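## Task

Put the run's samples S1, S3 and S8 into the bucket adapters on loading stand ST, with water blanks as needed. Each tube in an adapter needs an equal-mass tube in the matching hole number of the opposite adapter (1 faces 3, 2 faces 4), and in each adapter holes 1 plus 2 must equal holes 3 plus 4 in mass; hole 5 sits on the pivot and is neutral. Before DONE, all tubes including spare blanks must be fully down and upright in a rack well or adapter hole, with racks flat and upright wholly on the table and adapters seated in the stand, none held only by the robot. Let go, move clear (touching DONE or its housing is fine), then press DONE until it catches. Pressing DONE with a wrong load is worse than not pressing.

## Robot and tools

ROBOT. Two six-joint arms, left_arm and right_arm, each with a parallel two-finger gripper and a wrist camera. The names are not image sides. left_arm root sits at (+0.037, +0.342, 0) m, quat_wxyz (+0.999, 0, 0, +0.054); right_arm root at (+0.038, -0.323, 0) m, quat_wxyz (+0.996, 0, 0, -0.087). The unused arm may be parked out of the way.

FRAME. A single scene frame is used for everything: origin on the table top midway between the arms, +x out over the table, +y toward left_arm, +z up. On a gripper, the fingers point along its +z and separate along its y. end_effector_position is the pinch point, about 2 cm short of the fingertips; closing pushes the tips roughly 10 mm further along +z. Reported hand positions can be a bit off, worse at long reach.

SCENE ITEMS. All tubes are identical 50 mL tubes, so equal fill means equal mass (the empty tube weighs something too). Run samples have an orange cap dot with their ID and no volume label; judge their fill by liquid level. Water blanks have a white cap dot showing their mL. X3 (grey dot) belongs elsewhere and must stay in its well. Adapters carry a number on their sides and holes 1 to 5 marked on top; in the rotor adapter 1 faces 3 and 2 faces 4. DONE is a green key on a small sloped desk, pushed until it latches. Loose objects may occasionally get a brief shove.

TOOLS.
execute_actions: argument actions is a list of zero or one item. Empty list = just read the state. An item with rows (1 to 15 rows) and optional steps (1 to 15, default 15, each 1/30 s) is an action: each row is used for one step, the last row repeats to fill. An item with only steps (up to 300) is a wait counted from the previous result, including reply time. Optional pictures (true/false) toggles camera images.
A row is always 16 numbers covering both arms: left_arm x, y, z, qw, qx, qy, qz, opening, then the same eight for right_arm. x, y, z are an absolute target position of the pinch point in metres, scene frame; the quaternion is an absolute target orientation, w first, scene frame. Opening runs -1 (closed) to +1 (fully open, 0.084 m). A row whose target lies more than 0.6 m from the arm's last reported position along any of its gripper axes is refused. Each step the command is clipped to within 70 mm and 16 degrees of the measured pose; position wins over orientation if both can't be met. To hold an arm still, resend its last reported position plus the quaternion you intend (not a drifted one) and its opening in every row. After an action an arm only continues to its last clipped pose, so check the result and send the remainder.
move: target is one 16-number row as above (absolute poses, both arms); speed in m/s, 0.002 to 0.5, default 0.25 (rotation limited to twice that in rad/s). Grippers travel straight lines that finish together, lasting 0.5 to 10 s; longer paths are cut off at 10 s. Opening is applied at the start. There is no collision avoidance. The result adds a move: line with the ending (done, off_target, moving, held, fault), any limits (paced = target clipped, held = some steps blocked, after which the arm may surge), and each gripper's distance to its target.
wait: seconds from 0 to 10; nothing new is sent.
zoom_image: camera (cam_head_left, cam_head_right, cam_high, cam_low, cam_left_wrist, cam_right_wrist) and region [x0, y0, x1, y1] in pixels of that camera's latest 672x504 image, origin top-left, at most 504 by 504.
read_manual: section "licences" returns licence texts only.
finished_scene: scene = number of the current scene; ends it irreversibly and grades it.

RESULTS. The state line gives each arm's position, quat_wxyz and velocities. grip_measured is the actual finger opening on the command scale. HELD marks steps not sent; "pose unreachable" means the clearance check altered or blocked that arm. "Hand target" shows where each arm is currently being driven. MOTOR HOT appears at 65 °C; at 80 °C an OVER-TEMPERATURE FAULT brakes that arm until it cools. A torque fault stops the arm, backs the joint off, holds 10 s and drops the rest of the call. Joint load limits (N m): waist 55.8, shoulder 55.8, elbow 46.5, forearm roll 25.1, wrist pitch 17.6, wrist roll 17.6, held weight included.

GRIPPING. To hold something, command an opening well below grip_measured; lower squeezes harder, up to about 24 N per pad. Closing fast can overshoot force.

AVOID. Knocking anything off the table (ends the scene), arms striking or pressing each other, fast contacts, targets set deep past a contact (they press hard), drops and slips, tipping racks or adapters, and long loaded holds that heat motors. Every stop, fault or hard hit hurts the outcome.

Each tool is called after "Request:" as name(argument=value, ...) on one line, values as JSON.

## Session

Request:
execute_actions(actions=[])

Scene clock: 0.00 s of 10400.00 s.
left_arm: end_effector_position=(+0.2229, -0.1873, +0.2869) grip_measured=+1.00 end_effector_quat_wxyz=(+0.637, +0.736, -0.223, -0.059) end_effector_velocity=(+0.001, -0.000, -0.000) end_effector_angular_velocity=(-0.000, -0.000, +0.002) | right_arm: end_effector_position=(+0.6130, -0.2521, +0.1674) grip_measured=+1.00 end_effector_quat_wxyz=(-0.401, -0.046, +0.790, +0.462) end_effector_velocity=(+0.000, -0.000, +0.000) end_effector_angular_velocity=(+0.001, -0.001, -0.001)
Joint positions: left_arm=[-0.946 -0.459 -0.682 -1.973 -1.295  1.564  0.084] | right_arm=[ 0.041 -1.266 -1.906  0.666 -1.826  2.619  0.084]
Joint velocities: left_arm=[ 0.    -0.001 -0.    -0.002 -0.     0.001  0.   ] | right_arm=[-0.    -0.    -0.001  0.001 -0.    -0.001 -0.   ]
Hand target (left_arm): +0.223, -0.187, +0.287; +0.637, +0.736, -0.223, -0.059
Hand target (right_arm): +0.613, -0.252, +0.167; -0.401, -0.046, +0.790, +0.462

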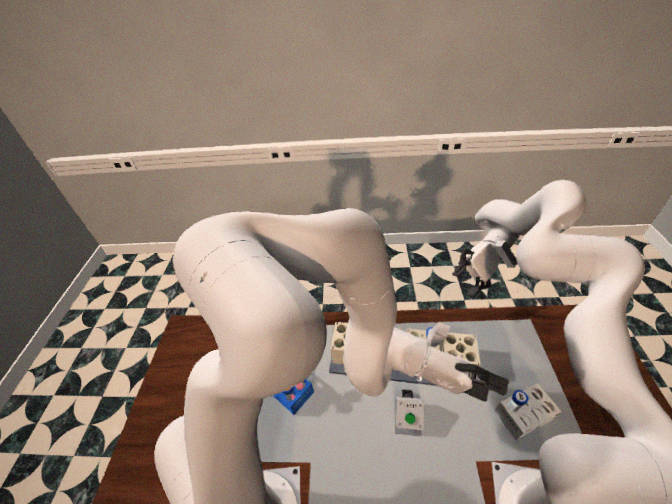

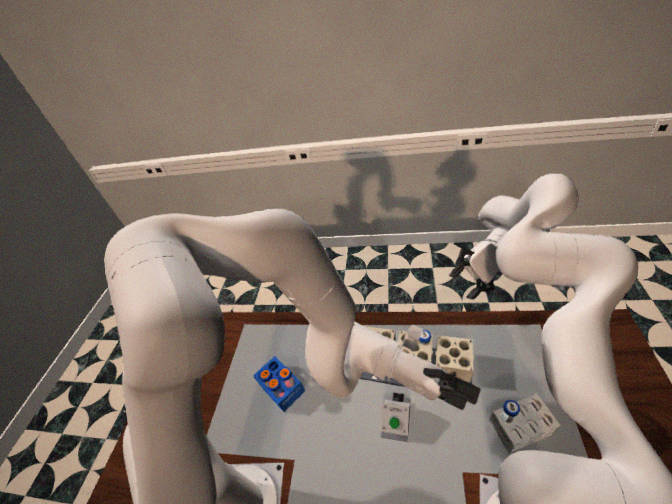

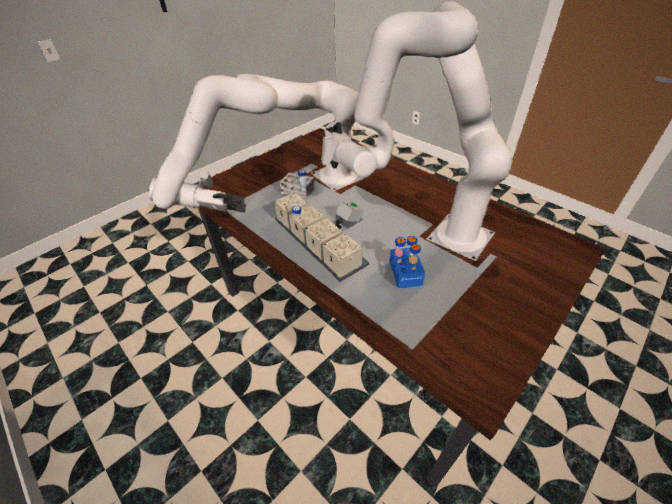

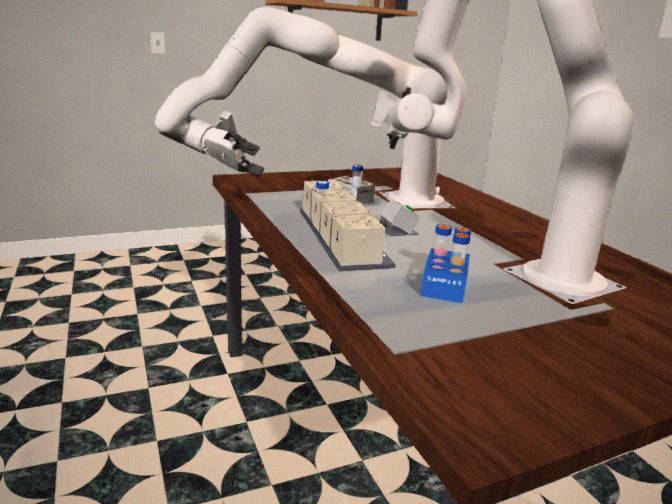

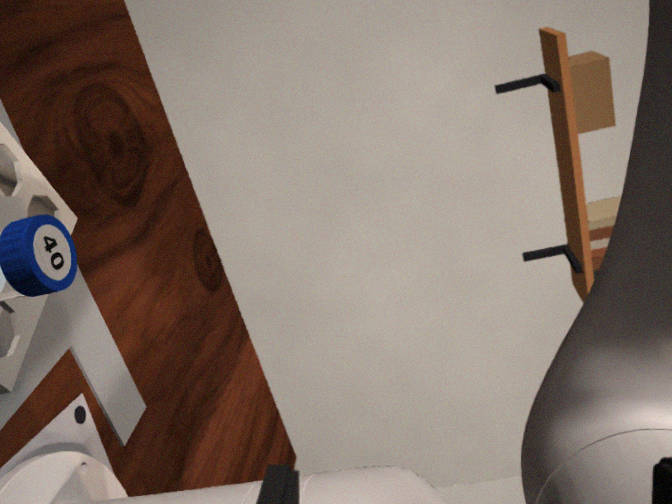

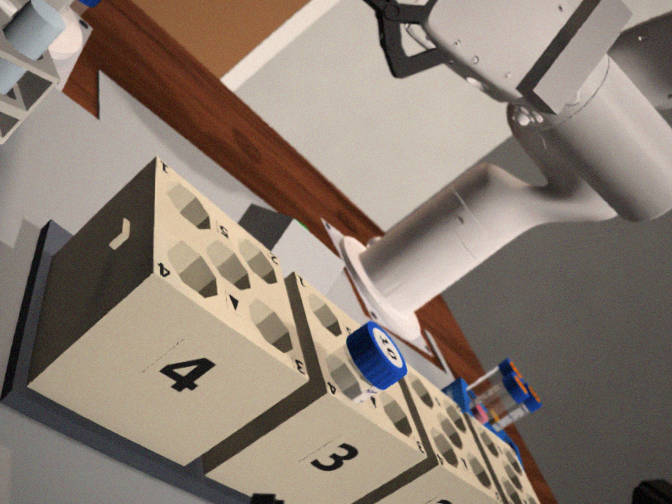

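Request:
move(target=[0.27,0.24,0.3,0,1,0,0,0.25,0.6,-0.3,0.32,-0.401,-0.046,0.79,0.462,0.25], speed=0.4)

Request:
move(target=[0.25,0.26,0.27,0,1,0,0,0.25,0.4,-0.12,0.32,0,1,0,0,0.25], speed=0.4)

Request:
zoom_image(camera="cam_low", region=[400,210,500,310])

Scene clock: 10.73 s of 10400.00 s.
left_arm: end_effector_position=(+0.2691, +0.2397, +0.2999) grip_measured=+0.24 end_effector_quat_wxyz=(+0.003, +1.000, +0.001, +0.002) end_effector_velocity=(-0.002, +0.001, -0.000) end_effector_angular_velocity=(+0.014, +0.003, +0.002) | right_arm: end_effector_position=(+0.5995, -0.2999, +0.3198) grip_measured=+0.24 end_effector_quat_wxyz=(-0.401, -0.046, +0.790, +0.462) end_effector_velocity=(-0.000, -0.000, +0.001) end_effector_angular_velocity=(-0.001, +0.001, -0.001)
Joint positions: left_arm=[-0.522  0.436 -0.403 -0.005 -0.833 -0.412  0.054] | right_arm=[-0.025 -1.014 -1.816  0.637 -1.981  2.685  0.054]
Joint velocities: left_arm=[-0.01  -0.     0.001  0.016 -0.007 -0.022 -0.   ] | right_arm=[-0.001  0.001  0.001  0.001 -0.     0.002 -0.   ]
Hand target (left_arm): +0.269, +0.240, +0.300; +0.002, +1.000, +0.001, +0.002
Hand target (right_arm): +0.600, -0.300, +0.320; -0.401, -0.046, +0.790, +0.462
Off the commanded pose (left_arm): 0.001 m, 0 deg.
Off the commanded pose (right_arm): 0.001 m, 0 deg.
After step 90, 5.10 s passed at rest.
move: done; limits=paced

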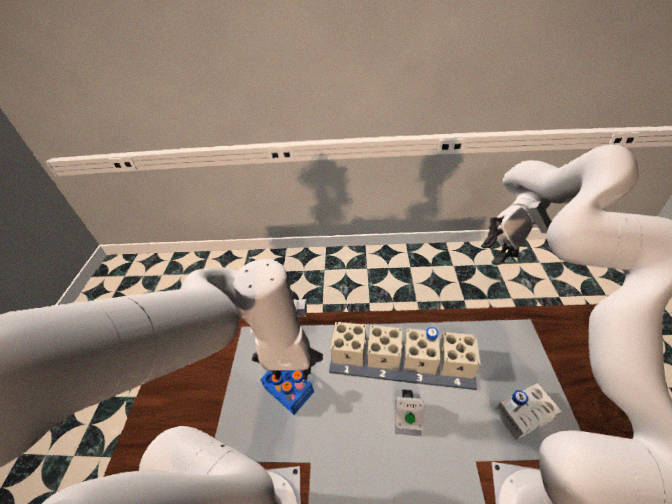

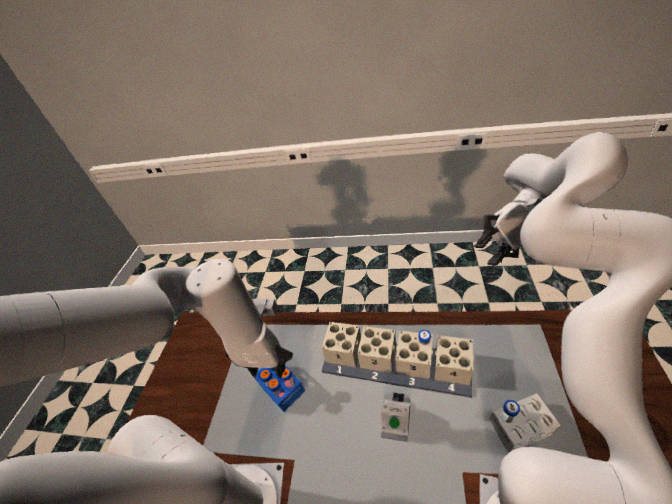

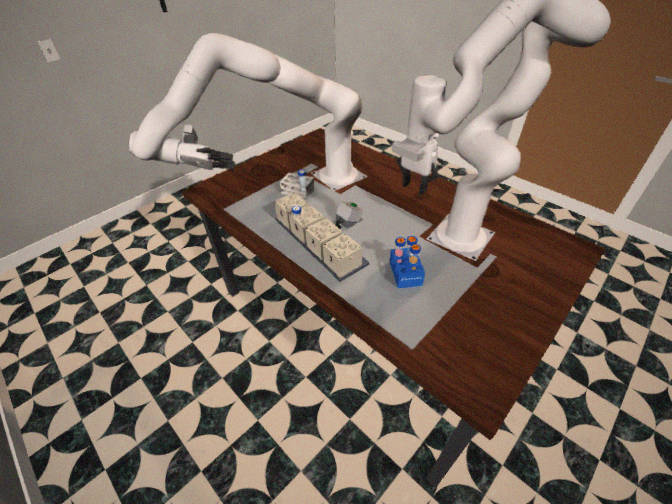

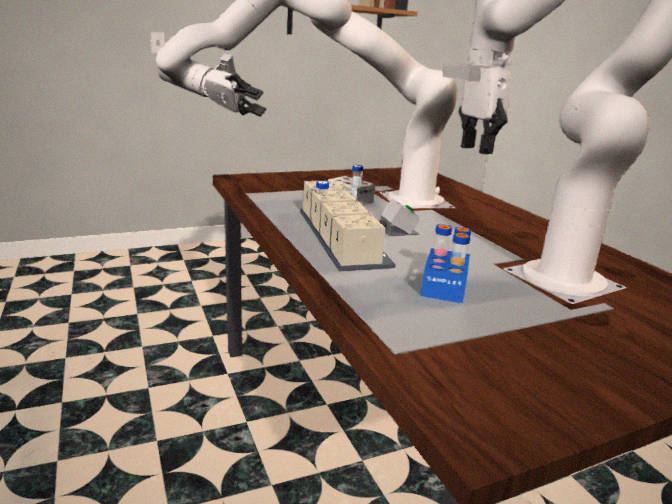

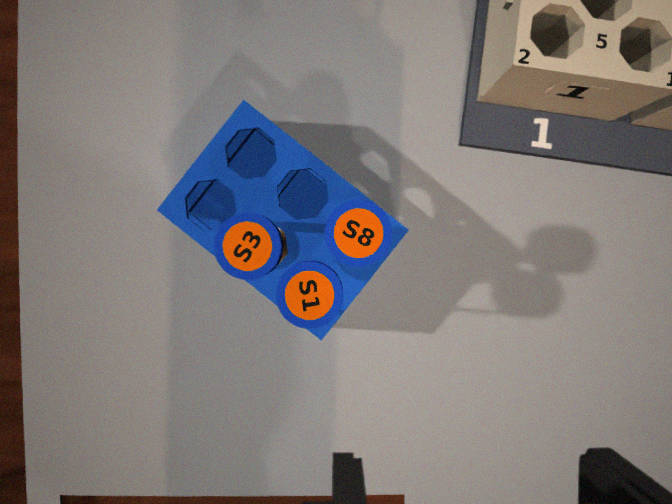

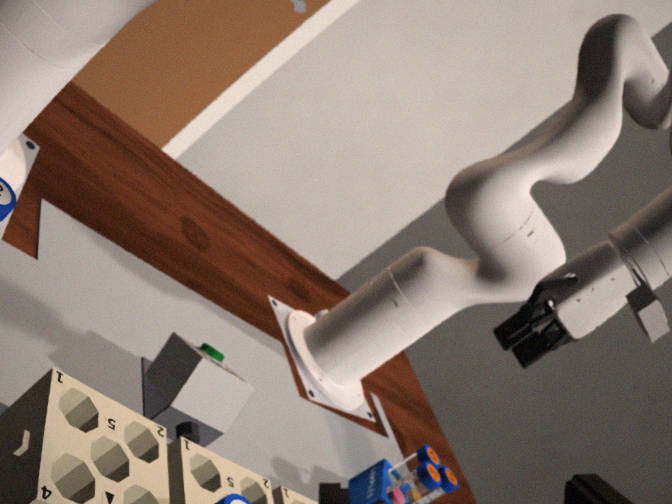

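Scene clock: 15.20 s of 10400.00 s.
left_arm: end_effector_position=(+0.2500, +0.2600, +0.2700) grip_measured=+0.24 end_effector_quat_wxyz=(-0.000, +1.000, +0.000, +0.000) end_effector_velocity=(-0.000, -0.000, +0.000) end_effector_angular_velocity=(-0.001, -0.000, +0.001) | right_arm: end_effector_position=(+0.3993, -0.1205, +0.3181) grip_measured=+0.24 end_effector_quat_wxyz=(+0.003, +1.000, +0.000, -0.002) end_effector_velocity=(-0.000, +0.001, +0.000) end_effector_angular_velocity=(+0.010, -0.006, +0.008)
Joint positions: left_arm=[-0.478  0.475 -0.307  0.    -0.782 -0.37   0.054] | right_arm=[ 0.686 -0.017 -0.812 -0.004 -0.801  0.515  0.054]
Joint velocities: left_arm=[ 0.     0.001  0.    -0.001  0.    -0.    -0.   ] | right_arm=[-0.002  0.005  0.005  0.007  0.01  -0.014 -0.   ]
Hand target (left_arm): +0.250, +0.260, +0.270; -0.000, +1.000, +0.000, +0.000
Hand target (right_arm): +0.399, -0.120, +0.318; +0.002, +1.000, +0.001, -0.002
Off the commanded pose (left_arm): 0.000 m, 0 deg.
Off the commanded pose (right_arm): 0.002 m, 0 deg.
move: done

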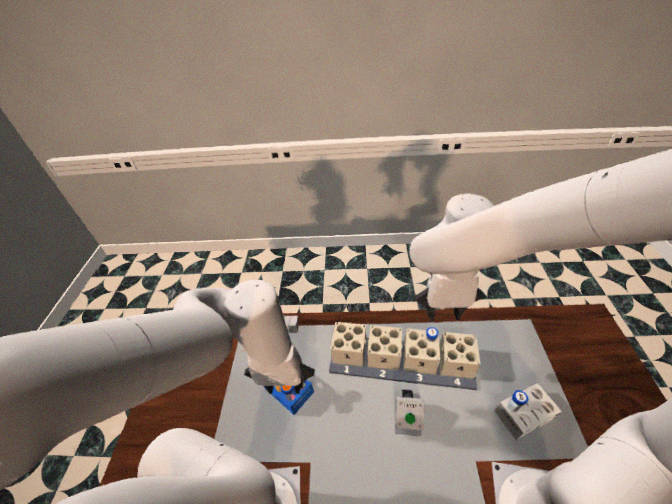

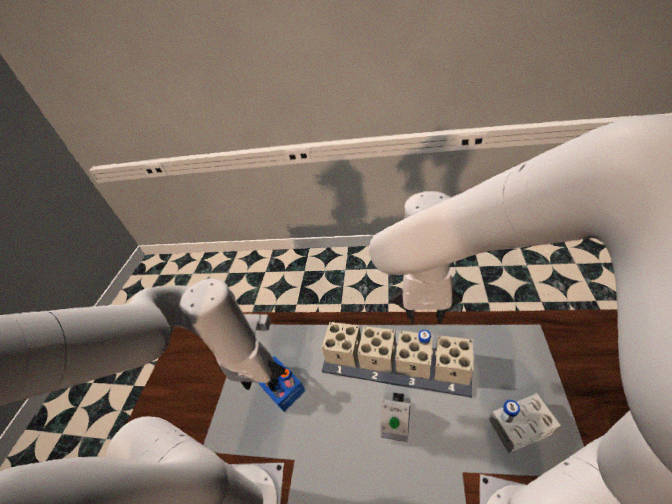

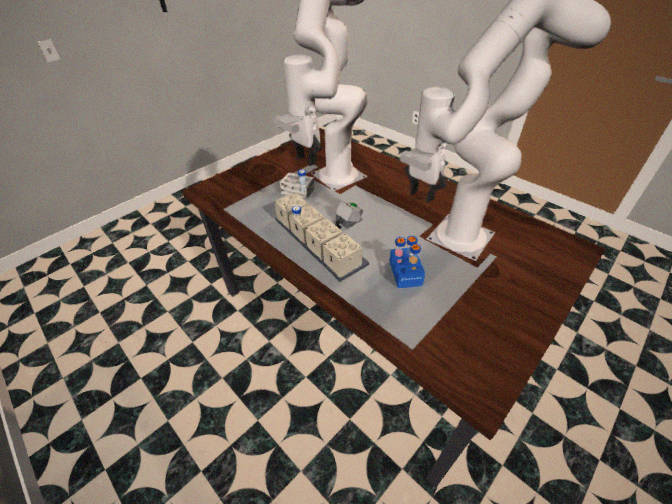

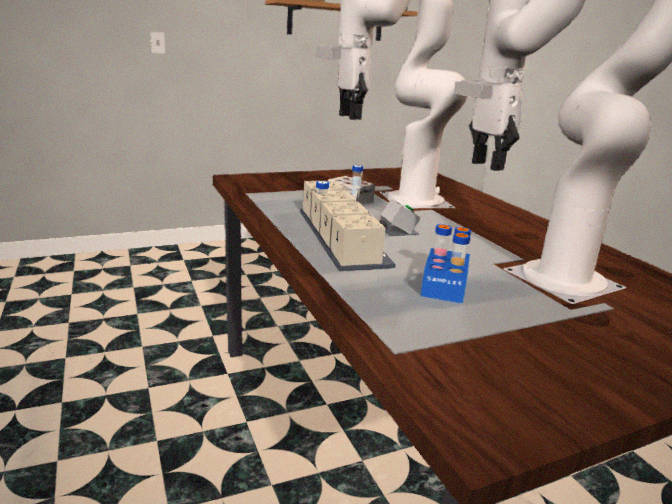

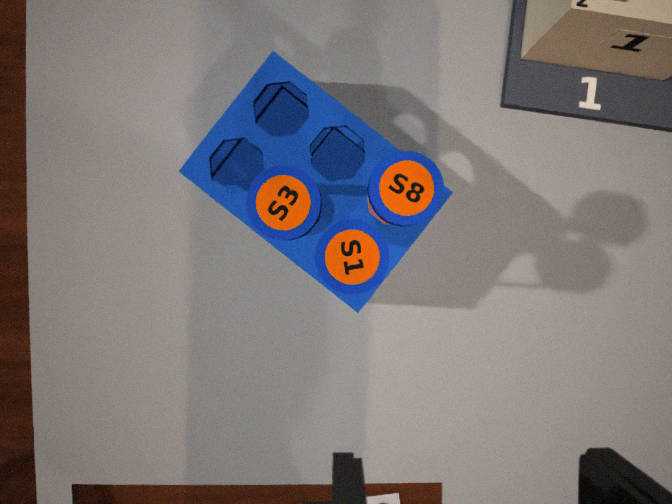

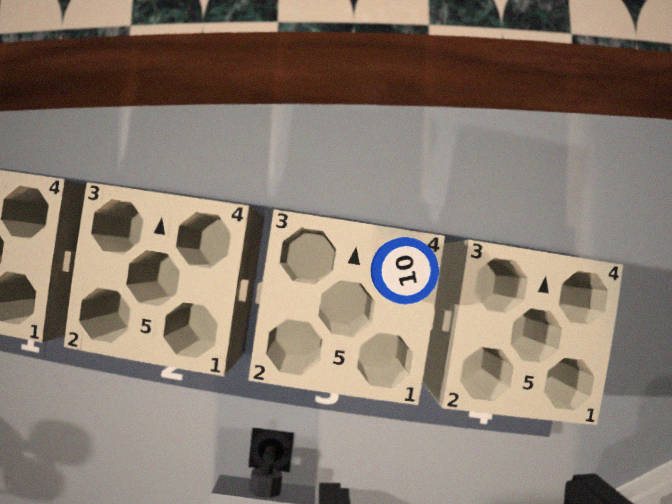

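Region (400, 210, 500, 310) of cam_low's 672x504 image, scaled by 5.040, with more detail than that image has.

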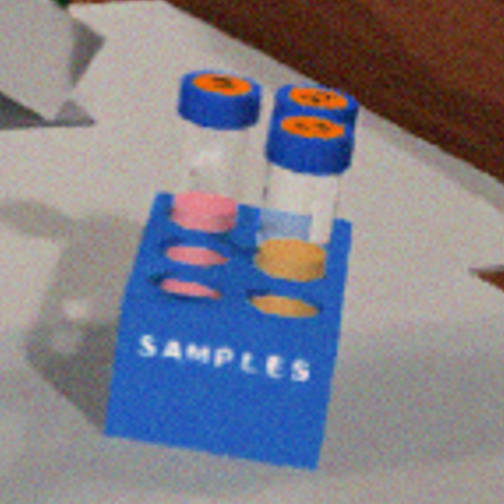

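Request:
move(target=[0.3456,0.26,0.19,0,0.946,-0.326,0,0.25,0.463,-0.13,0.19,0,1,0,0,0.25], speed=0.4)

Scene clock: 29.77 s of 10400.00 s.
left_arm: end_effector_position=(+0.3456, +0.2603, +0.1903) grip_measured=+0.24 end_effector_quat_wxyz=(-0.001, +0.946, -0.325, +0.000) end_effector_velocity=(+0.002, -0.000, -0.001) end_effector_angular_velocity=(-0.011, +0.006, -0.010) | right_arm: end_effector_position=(+0.4630, -0.1301, +0.1906) grip_measured=+0.24 end_effector_quat_wxyz=(+0.000, +1.000, -0.000, +0.000) end_effector_velocity=(+0.001, -0.000, -0.002) end_effector_angular_velocity=(-0.001, +0.002, -0.000)
Joint positions: left_arm=[-0.37   0.001 -0.446  0.005 -0.447  0.396  0.054] | right_arm=[ 0.6   -0.332 -0.845 -0.001 -0.512  0.427  0.054]
Joint velocities: left_arm=[ 0.01  -0.01  -0.005 -0.029  0.002  0.046 -0.   ] | right_arm=[-0.001 -0.006 -0.003 -0.     0.002 -0.001 -0.   ]
Hand target (left_arm): +0.346, +0.260, +0.190; -0.000, +0.946, -0.326, +0.000
Hand target (right_arm): +0.463, -0.130, +0.190; +0.000, +1.000, -0.000, +0.000
Off the commanded pose (left_arm): 0.000 m, 0 deg.
Off the commanded pose (right_arm): 0.001 m, 0 deg.
After step 90, 10.07 s passed at rest.
move: done

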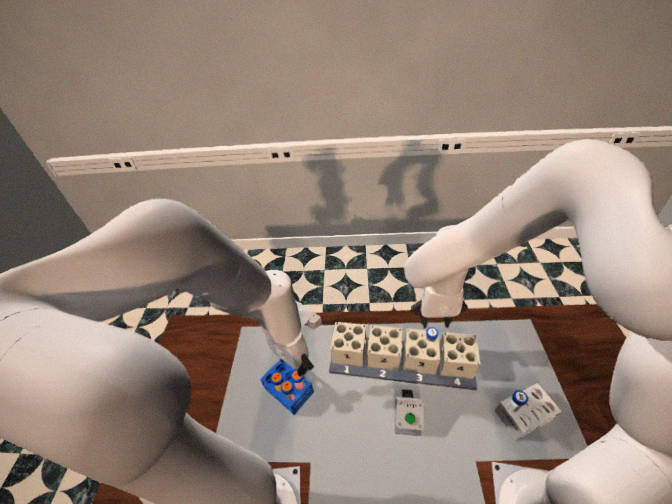

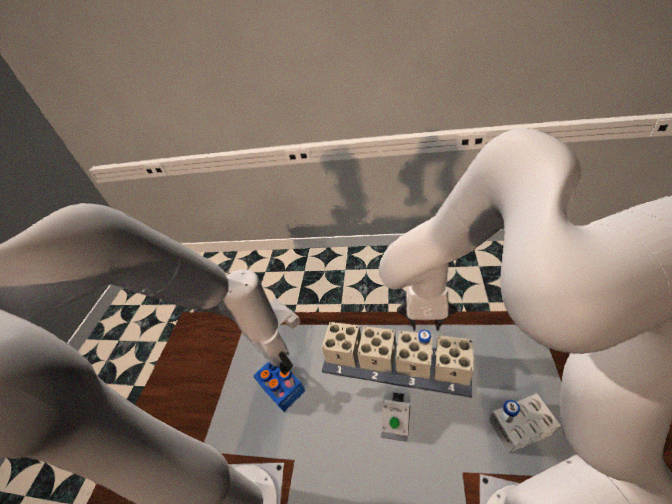

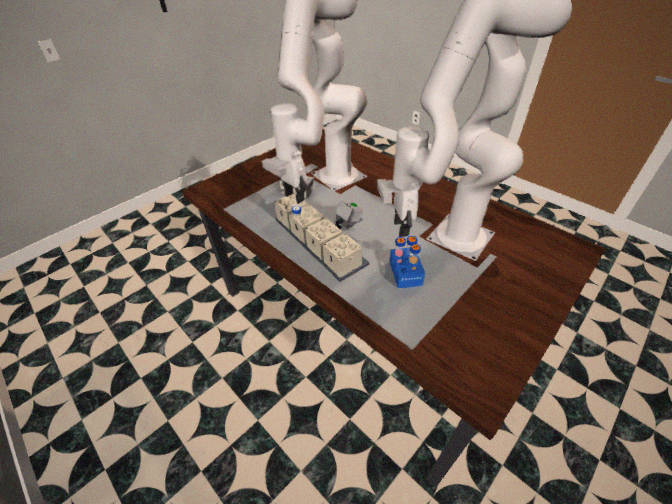

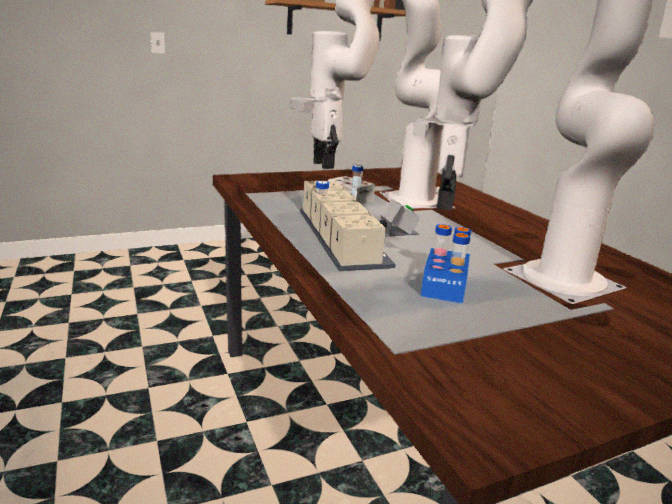

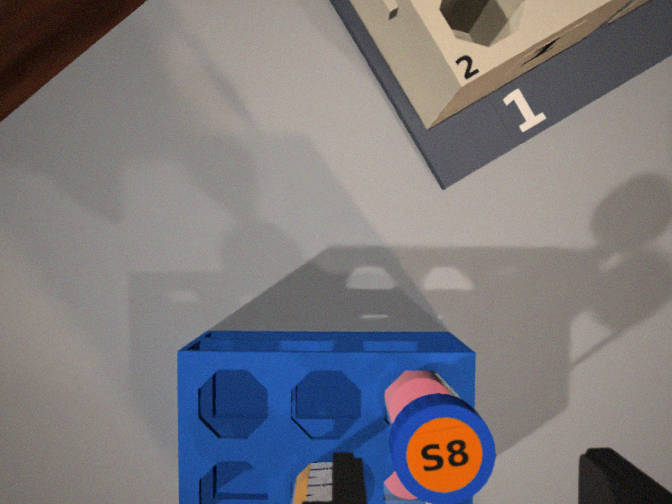

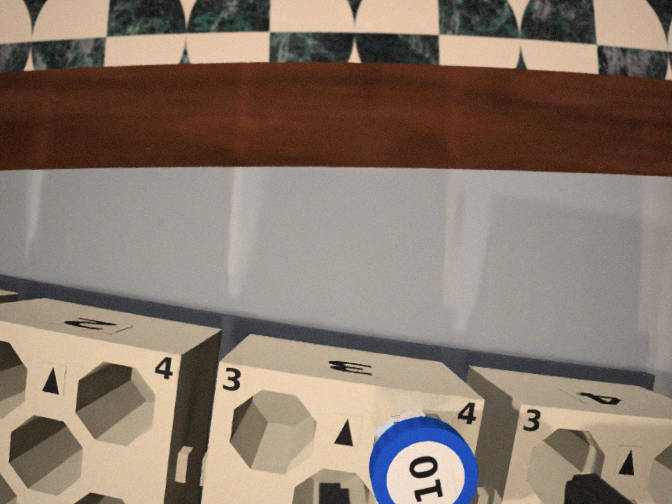

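Request:
move(target=[0.344,0.258,0.112,0,0.946,-0.326,0,0.25,0.465,-0.128,0.127,0,1,0,0,0.25], speed=0.1)

Request:
execute_actions(actions=[{"rows":[[0.344,0.258,0.112,0,0.946,-0.326,0,-0.5,0.465,-0.128,0.127,0,1,0,0,-0.5]]}], pictures=false)

Request:
move(target=[0.344,0.258,0.25,0,0.946,-0.326,0,-0.5,0.465,-0.128,0.24,0,1,0,0,-0.5], speed=0.2)

Request:
move(target=[0.482,0.15,0.25,0,1,0,0,-0.5,0.4446,-0.1,0.225,0,1,0,0,-0.5])

Request:
zoom_image(camera="cam_low", region=[260,90,500,310])

Scene clock: 40.73 s of 10400.00 s.
left_arm: end_effector_position=(+0.3441, +0.2581, +0.1123) grip_measured=+0.24 end_effector_quat_wxyz=(-0.000, +0.945, -0.326, +0.000) end_effector_velocity=(+0.001, -0.000, -0.002) end_effector_angular_velocity=(+0.000, +0.000, +0.003) | right_arm: end_effector_position=(+0.4651, -0.1280, +0.1274) grip_measured=+0.24 end_effector_quat_wxyz=(+0.000, +1.000, -0.000, +0.000) end_effector_velocity=(-0.000, -0.000, -0.002) end_effector_angular_velocity=(-0.000, +0.001, +0.001)
Joint positions: left_arm=[-0.377 -0.224 -0.424  0.002 -0.201  0.393  0.054] | right_arm=[ 0.602 -0.462 -0.838 -0.001 -0.375  0.429  0.054]
Joint velocities: left_arm=[ 0.    -0.009 -0.002  0.     0.007 -0.003  0.   ] | right_arm=[-0.    -0.004 -0.     0.     0.003 -0.001 -0.   ]
Hand target (left_arm): +0.344, +0.258, +0.112; -0.000, +0.945, -0.326, -0.000
Hand target (right_arm): +0.465, -0.128, +0.127; +0.000, +1.000, -0.000, +0.000
Off the commanded pose (left_arm): 0.000 m, 0 deg.
Off the commanded pose (right_arm): 0.000 m, 0 deg.
After step 90, 6.67 s passed at rest.
move: done

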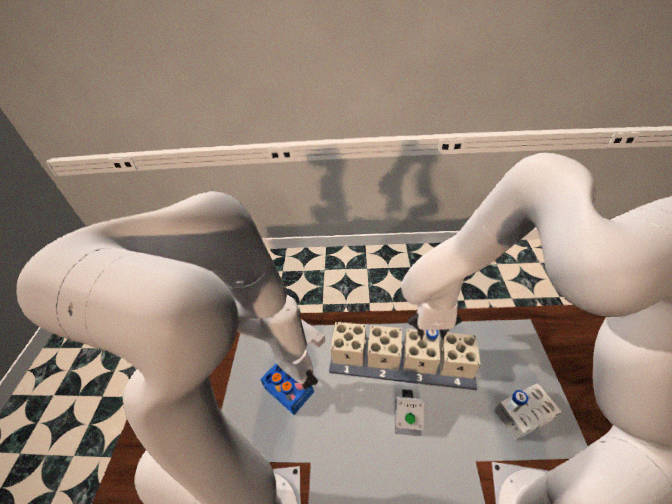

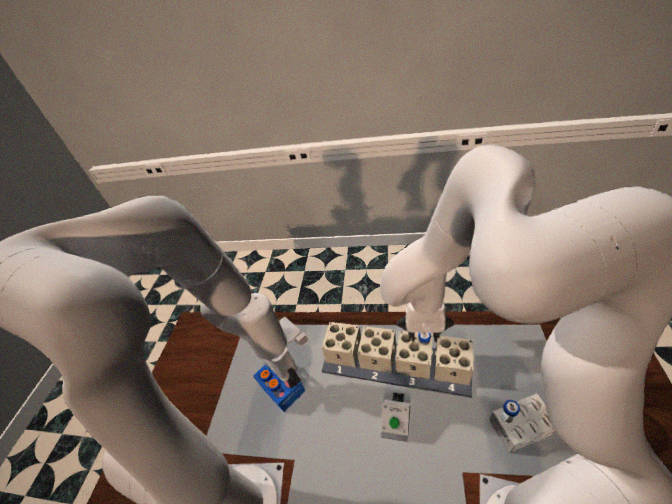

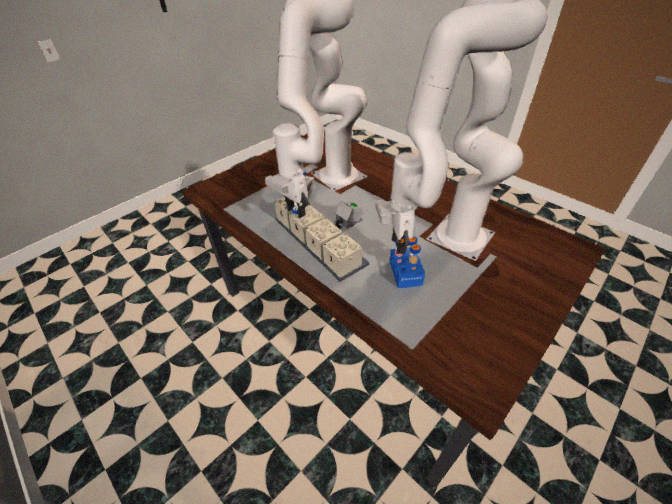

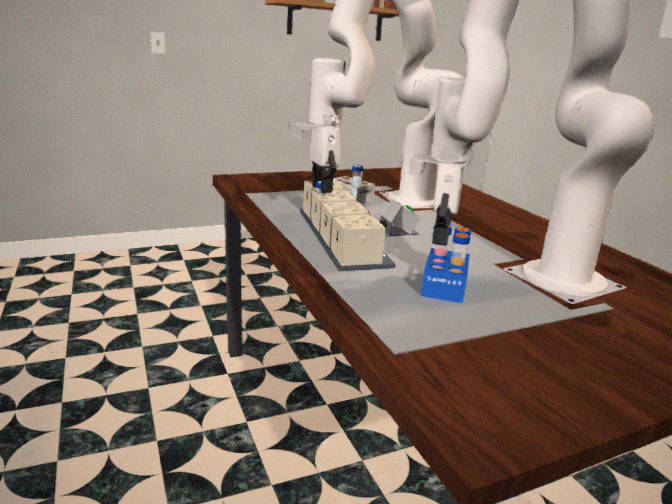

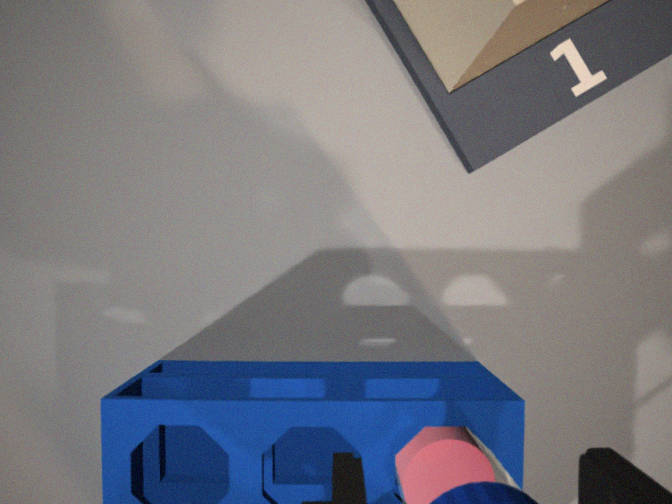

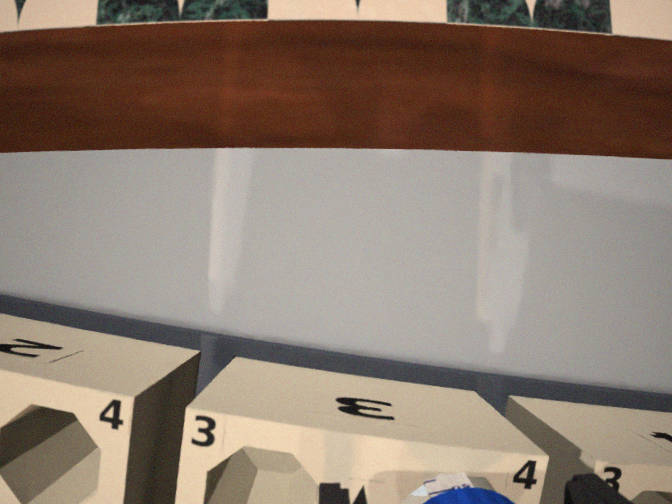

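Scene clock: 41.23 s of 10400.00 s.
left_arm: end_effector_position=(+0.3441, +0.2580, +0.1120) grip_measured=-0.26 end_effector_quat_wxyz=(-0.000, +0.945, -0.326, +0.000) end_effector_velocity=(-0.001, +0.000, -0.000) end_effector_angular_velocity=(+0.000, +0.002, -0.001) | right_arm: end_effector_position=(+0.4651, -0.1280, +0.1271) grip_measured=-0.26 end_effector_quat_wxyz=(-0.000, +1.000, -0.000, +0.000) end_effector_velocity=(-0.000, -0.000, -0.000) end_effector_angular_velocity=(-0.000, +0.001, -0.001)
Joint positions: left_arm=[-0.377 -0.224 -0.424  0.    -0.2    0.395  0.033] | right_arm=[ 0.602 -0.462 -0.837 -0.    -0.375  0.428  0.033]
Joint velocities: left_arm=[ 0.001 -0.     0.002 -0.     0.     0.002  0.   ] | right_arm=[-0.    -0.001 -0.     0.    -0.     0.     0.   ]
Hand target (left_arm): +0.344, +0.258, +0.112; -0.000, +0.945, -0.326, -0.000
Hand target (right_arm): +0.465, -0.128, +0.127; -0.000, +1.000, -0.000, +0.000
Off the commanded pose (left_arm): 0.000 m, 0 deg.
Off the commanded pose (right_arm): 0.000 m, 0 deg.
Steps of this call (steps 1 to 15: all 15 steps of this action). Readings (end_effector_position):
1: left_arm (+0.3442, +0.2581, +0.1122) | right_arm (+0.4651, -0.1280, +0.1273)
2: left_arm (+0.3441, +0.2581, +0.1122) | right_arm (+0.4651, -0.1280, +0.1273)
4: left_arm (+0.3441, +0.2580, +0.1121) | right_arm (+0.4651, -0.1280, +0.1272)
8: left_arm (+0.3441, +0.2580, +0.1121) | right_arm (+0.4651, -0.1280, +0.1271)
15: the state above

Scene clock: 42.83 s of 10400.00 s.
left_arm: end_effector_position=(+0.3437, +0.2579, +0.2497) grip_measured=-0.26 end_effector_quat_wxyz=(+0.000, +0.945, -0.326, -0.000) end_effector_velocity=(-0.000, -0.000, +0.002) end_effector_angular_velocity=(-0.001, -0.000, -0.000) | right_arm: end_effector_position=(+0.4648, -0.1279, +0.2396) grip_measured=-0.26 end_effector_quat_wxyz=(-0.000, +1.000, +0.000, -0.000) end_effector_velocity=(-0.000, +0.000, +0.002) end_effector_angular_velocity=(-0.000, -0.001, +0.001)
Joint positions: left_arm=[-0.377  0.139 -0.491 -0.001 -0.63   0.397  0.033] | right_arm=[ 0.602 -0.255 -0.881  0.001 -0.626  0.427  0.033]
Joint velocities: left_arm=[-0.     0.004 -0.002 -0.001 -0.006  0.    -0.   ] | right_arm=[ 0.001  0.003 -0.001 -0.001 -0.003  0.    -0.   ]
Hand target (left_arm): +0.344, +0.258, +0.250; +0.000, +0.945, -0.326, +0.000
Hand target (right_arm): +0.465, -0.128, +0.240; -0.000, +1.000, +0.000, -0.000
Off the commanded pose (left_arm): 0.000 m, 0 deg.
Off the commanded pose (right_arm): 0.000 m, 0 deg.
move: done

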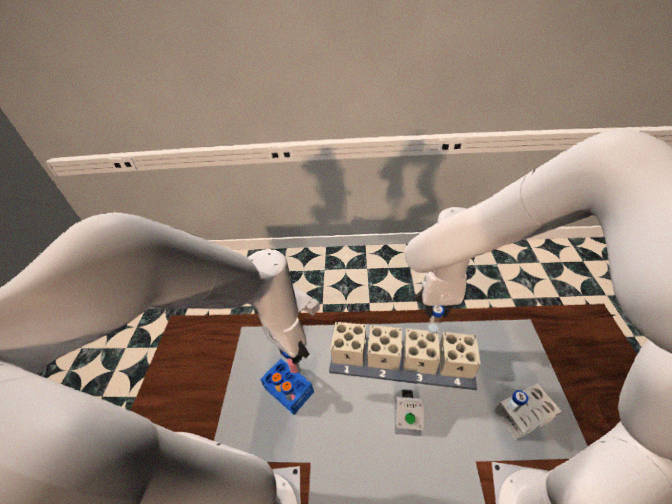

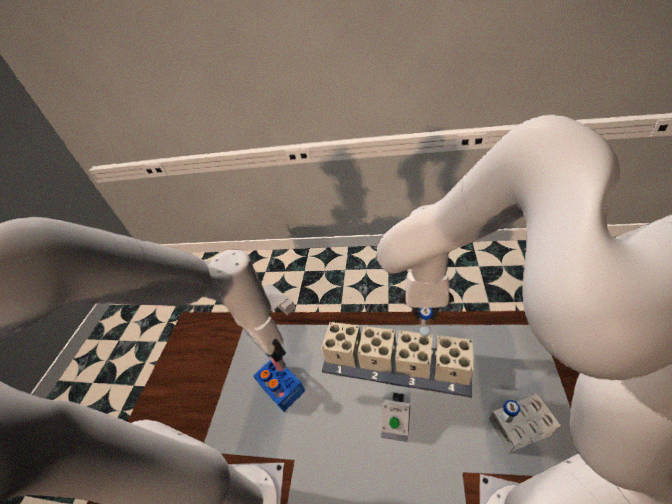

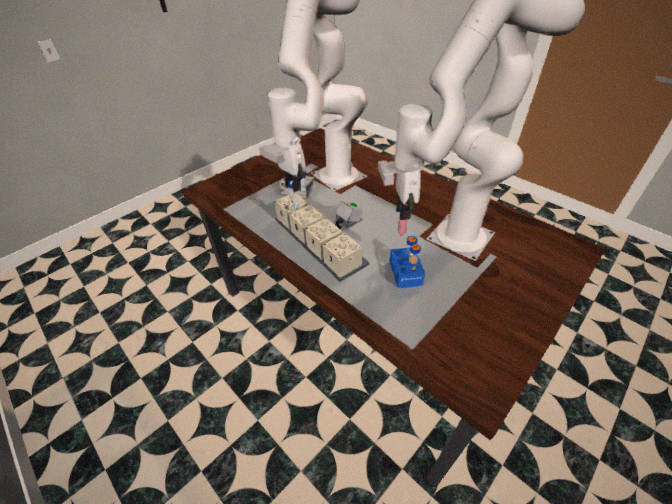

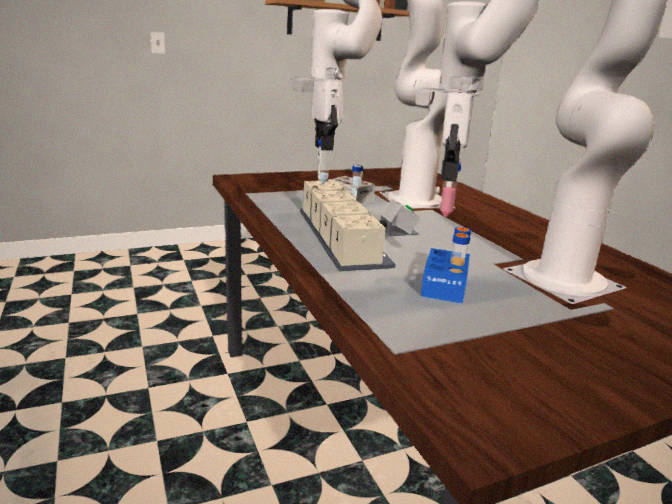

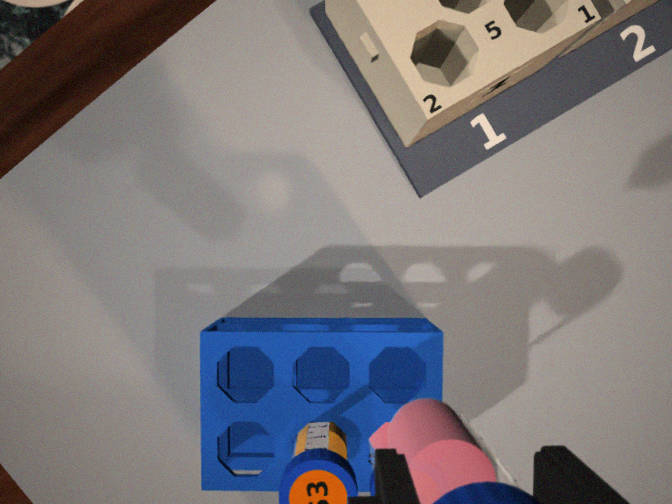

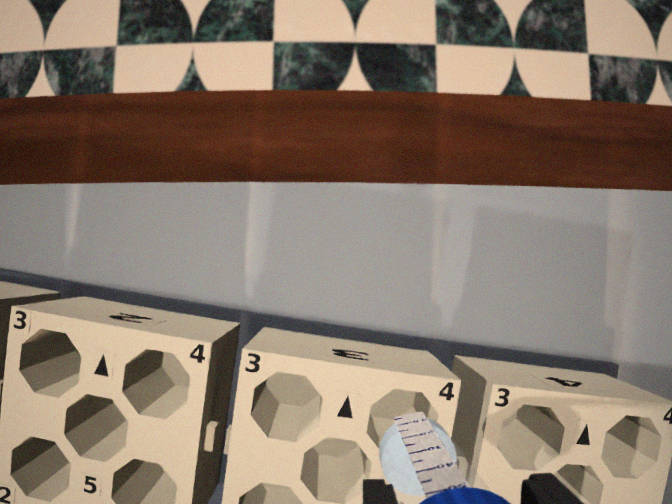

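Scene clock: 44.73 s of 10400.00 s.
left_arm: end_effector_position=(+0.4819, +0.1503, +0.2502) grip_measured=-0.26 end_effector_quat_wxyz=(+0.000, +1.000, -0.000, -0.000) end_effector_velocity=(+0.001, -0.001, -0.001) end_effector_angular_velocity=(+0.004, +0.002, +0.009) | right_arm: end_effector_position=(+0.4447, -0.1001, +0.2250) grip_measured=-0.26 end_effector_quat_wxyz=(+0.000, +1.000, -0.000, +0.000) end_effector_velocity=(+0.000, +0.000, +0.000) end_effector_angular_velocity=(-0.000, +0.000, -0.000)
Joint positions: left_arm=[-0.516 -0.273 -0.932 -0.001 -0.659 -0.405  0.033] | right_arm=[ 0.675 -0.266 -0.855 -0.    -0.589  0.502  0.033]
Joint velocities: left_arm=[-0.003 -0.007 -0.007  0.005 -0.004 -0.017 -0.   ] | right_arm=[-0.     0.    -0.001  0.    -0.001  0.     0.   ]
Hand target (left_arm): +0.482, +0.150, +0.250; +0.000, +1.000, -0.000, -0.000
Hand target (right_arm): +0.445, -0.100, +0.225; +0.000, +1.000, -0.000, +0.000
Off the commanded pose (left_arm): 0.000 m, 0 deg.
Off the commanded pose (right_arm): 0.000 m, 0 deg.
move: done

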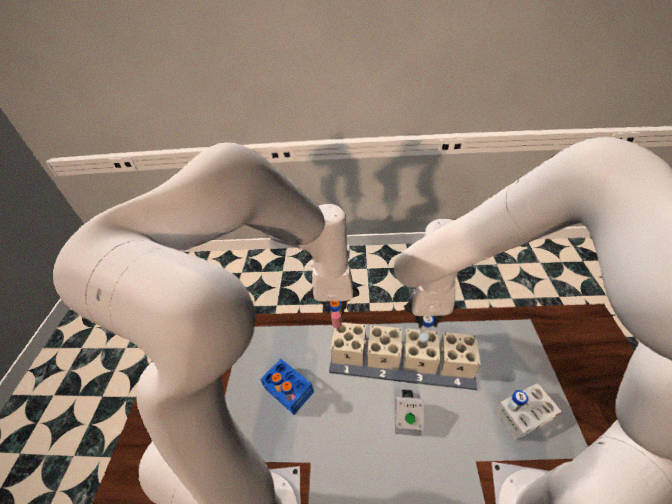

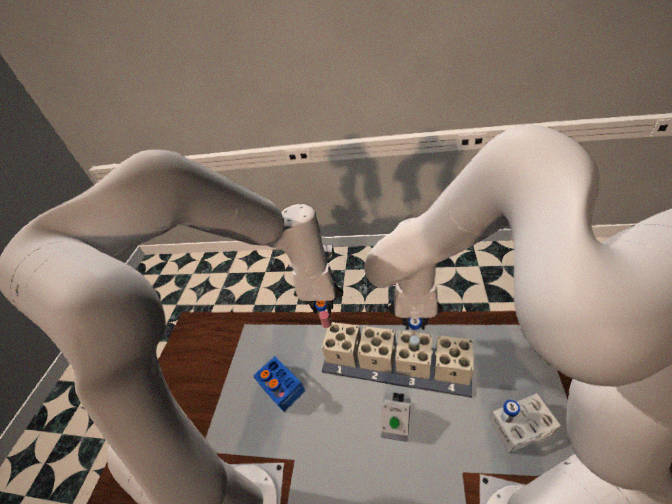

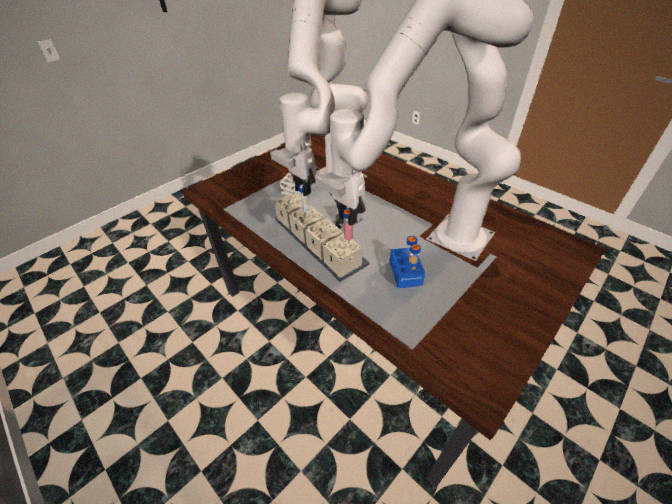

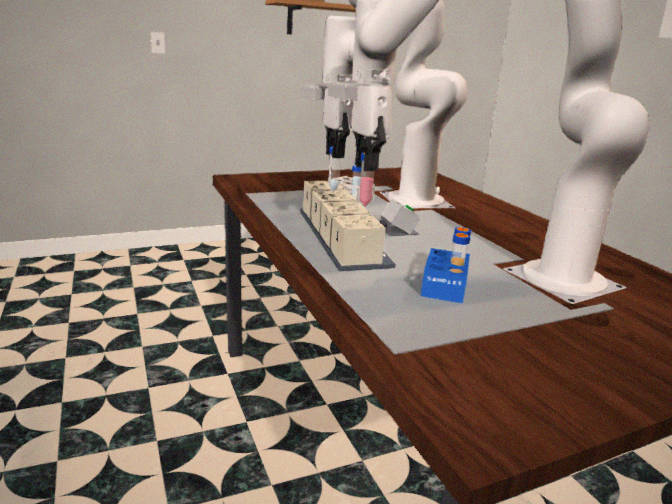

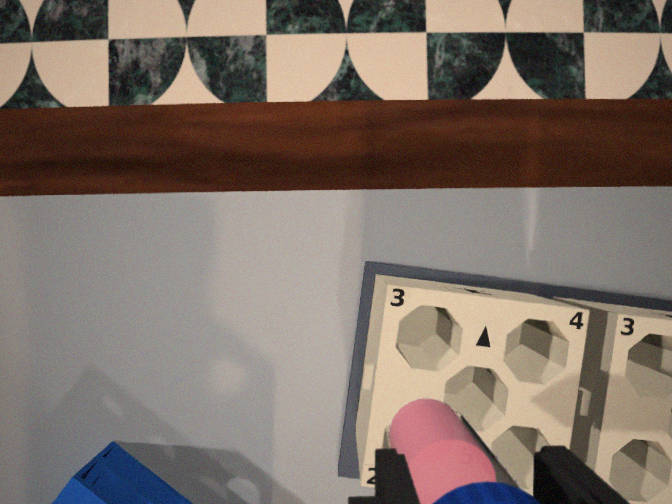

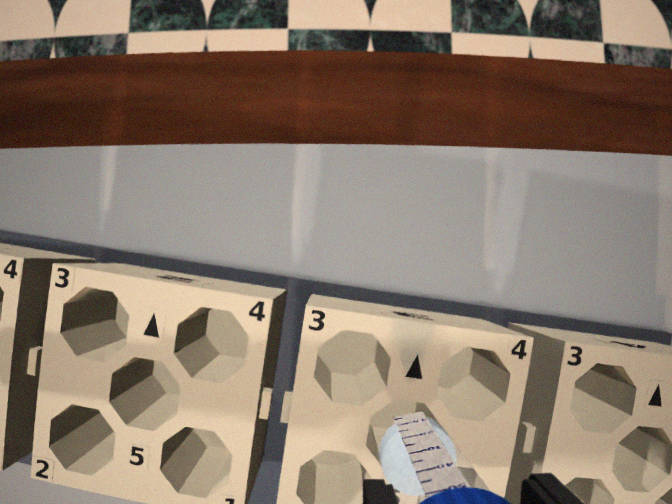

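Region (260, 90, 500, 310) of cam_low's 672x504 image, scaled by 2.100, with more detail than that image has; it fills the top 462 rows of this view, and the rest is white.

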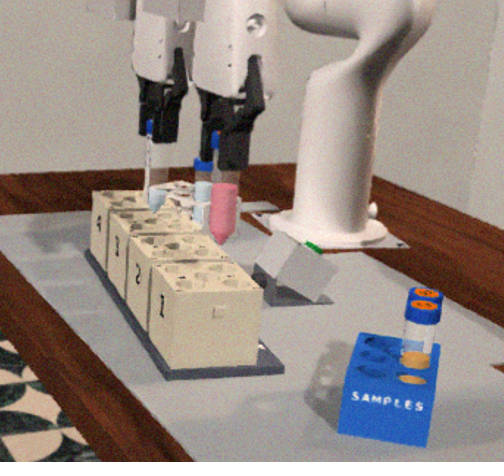

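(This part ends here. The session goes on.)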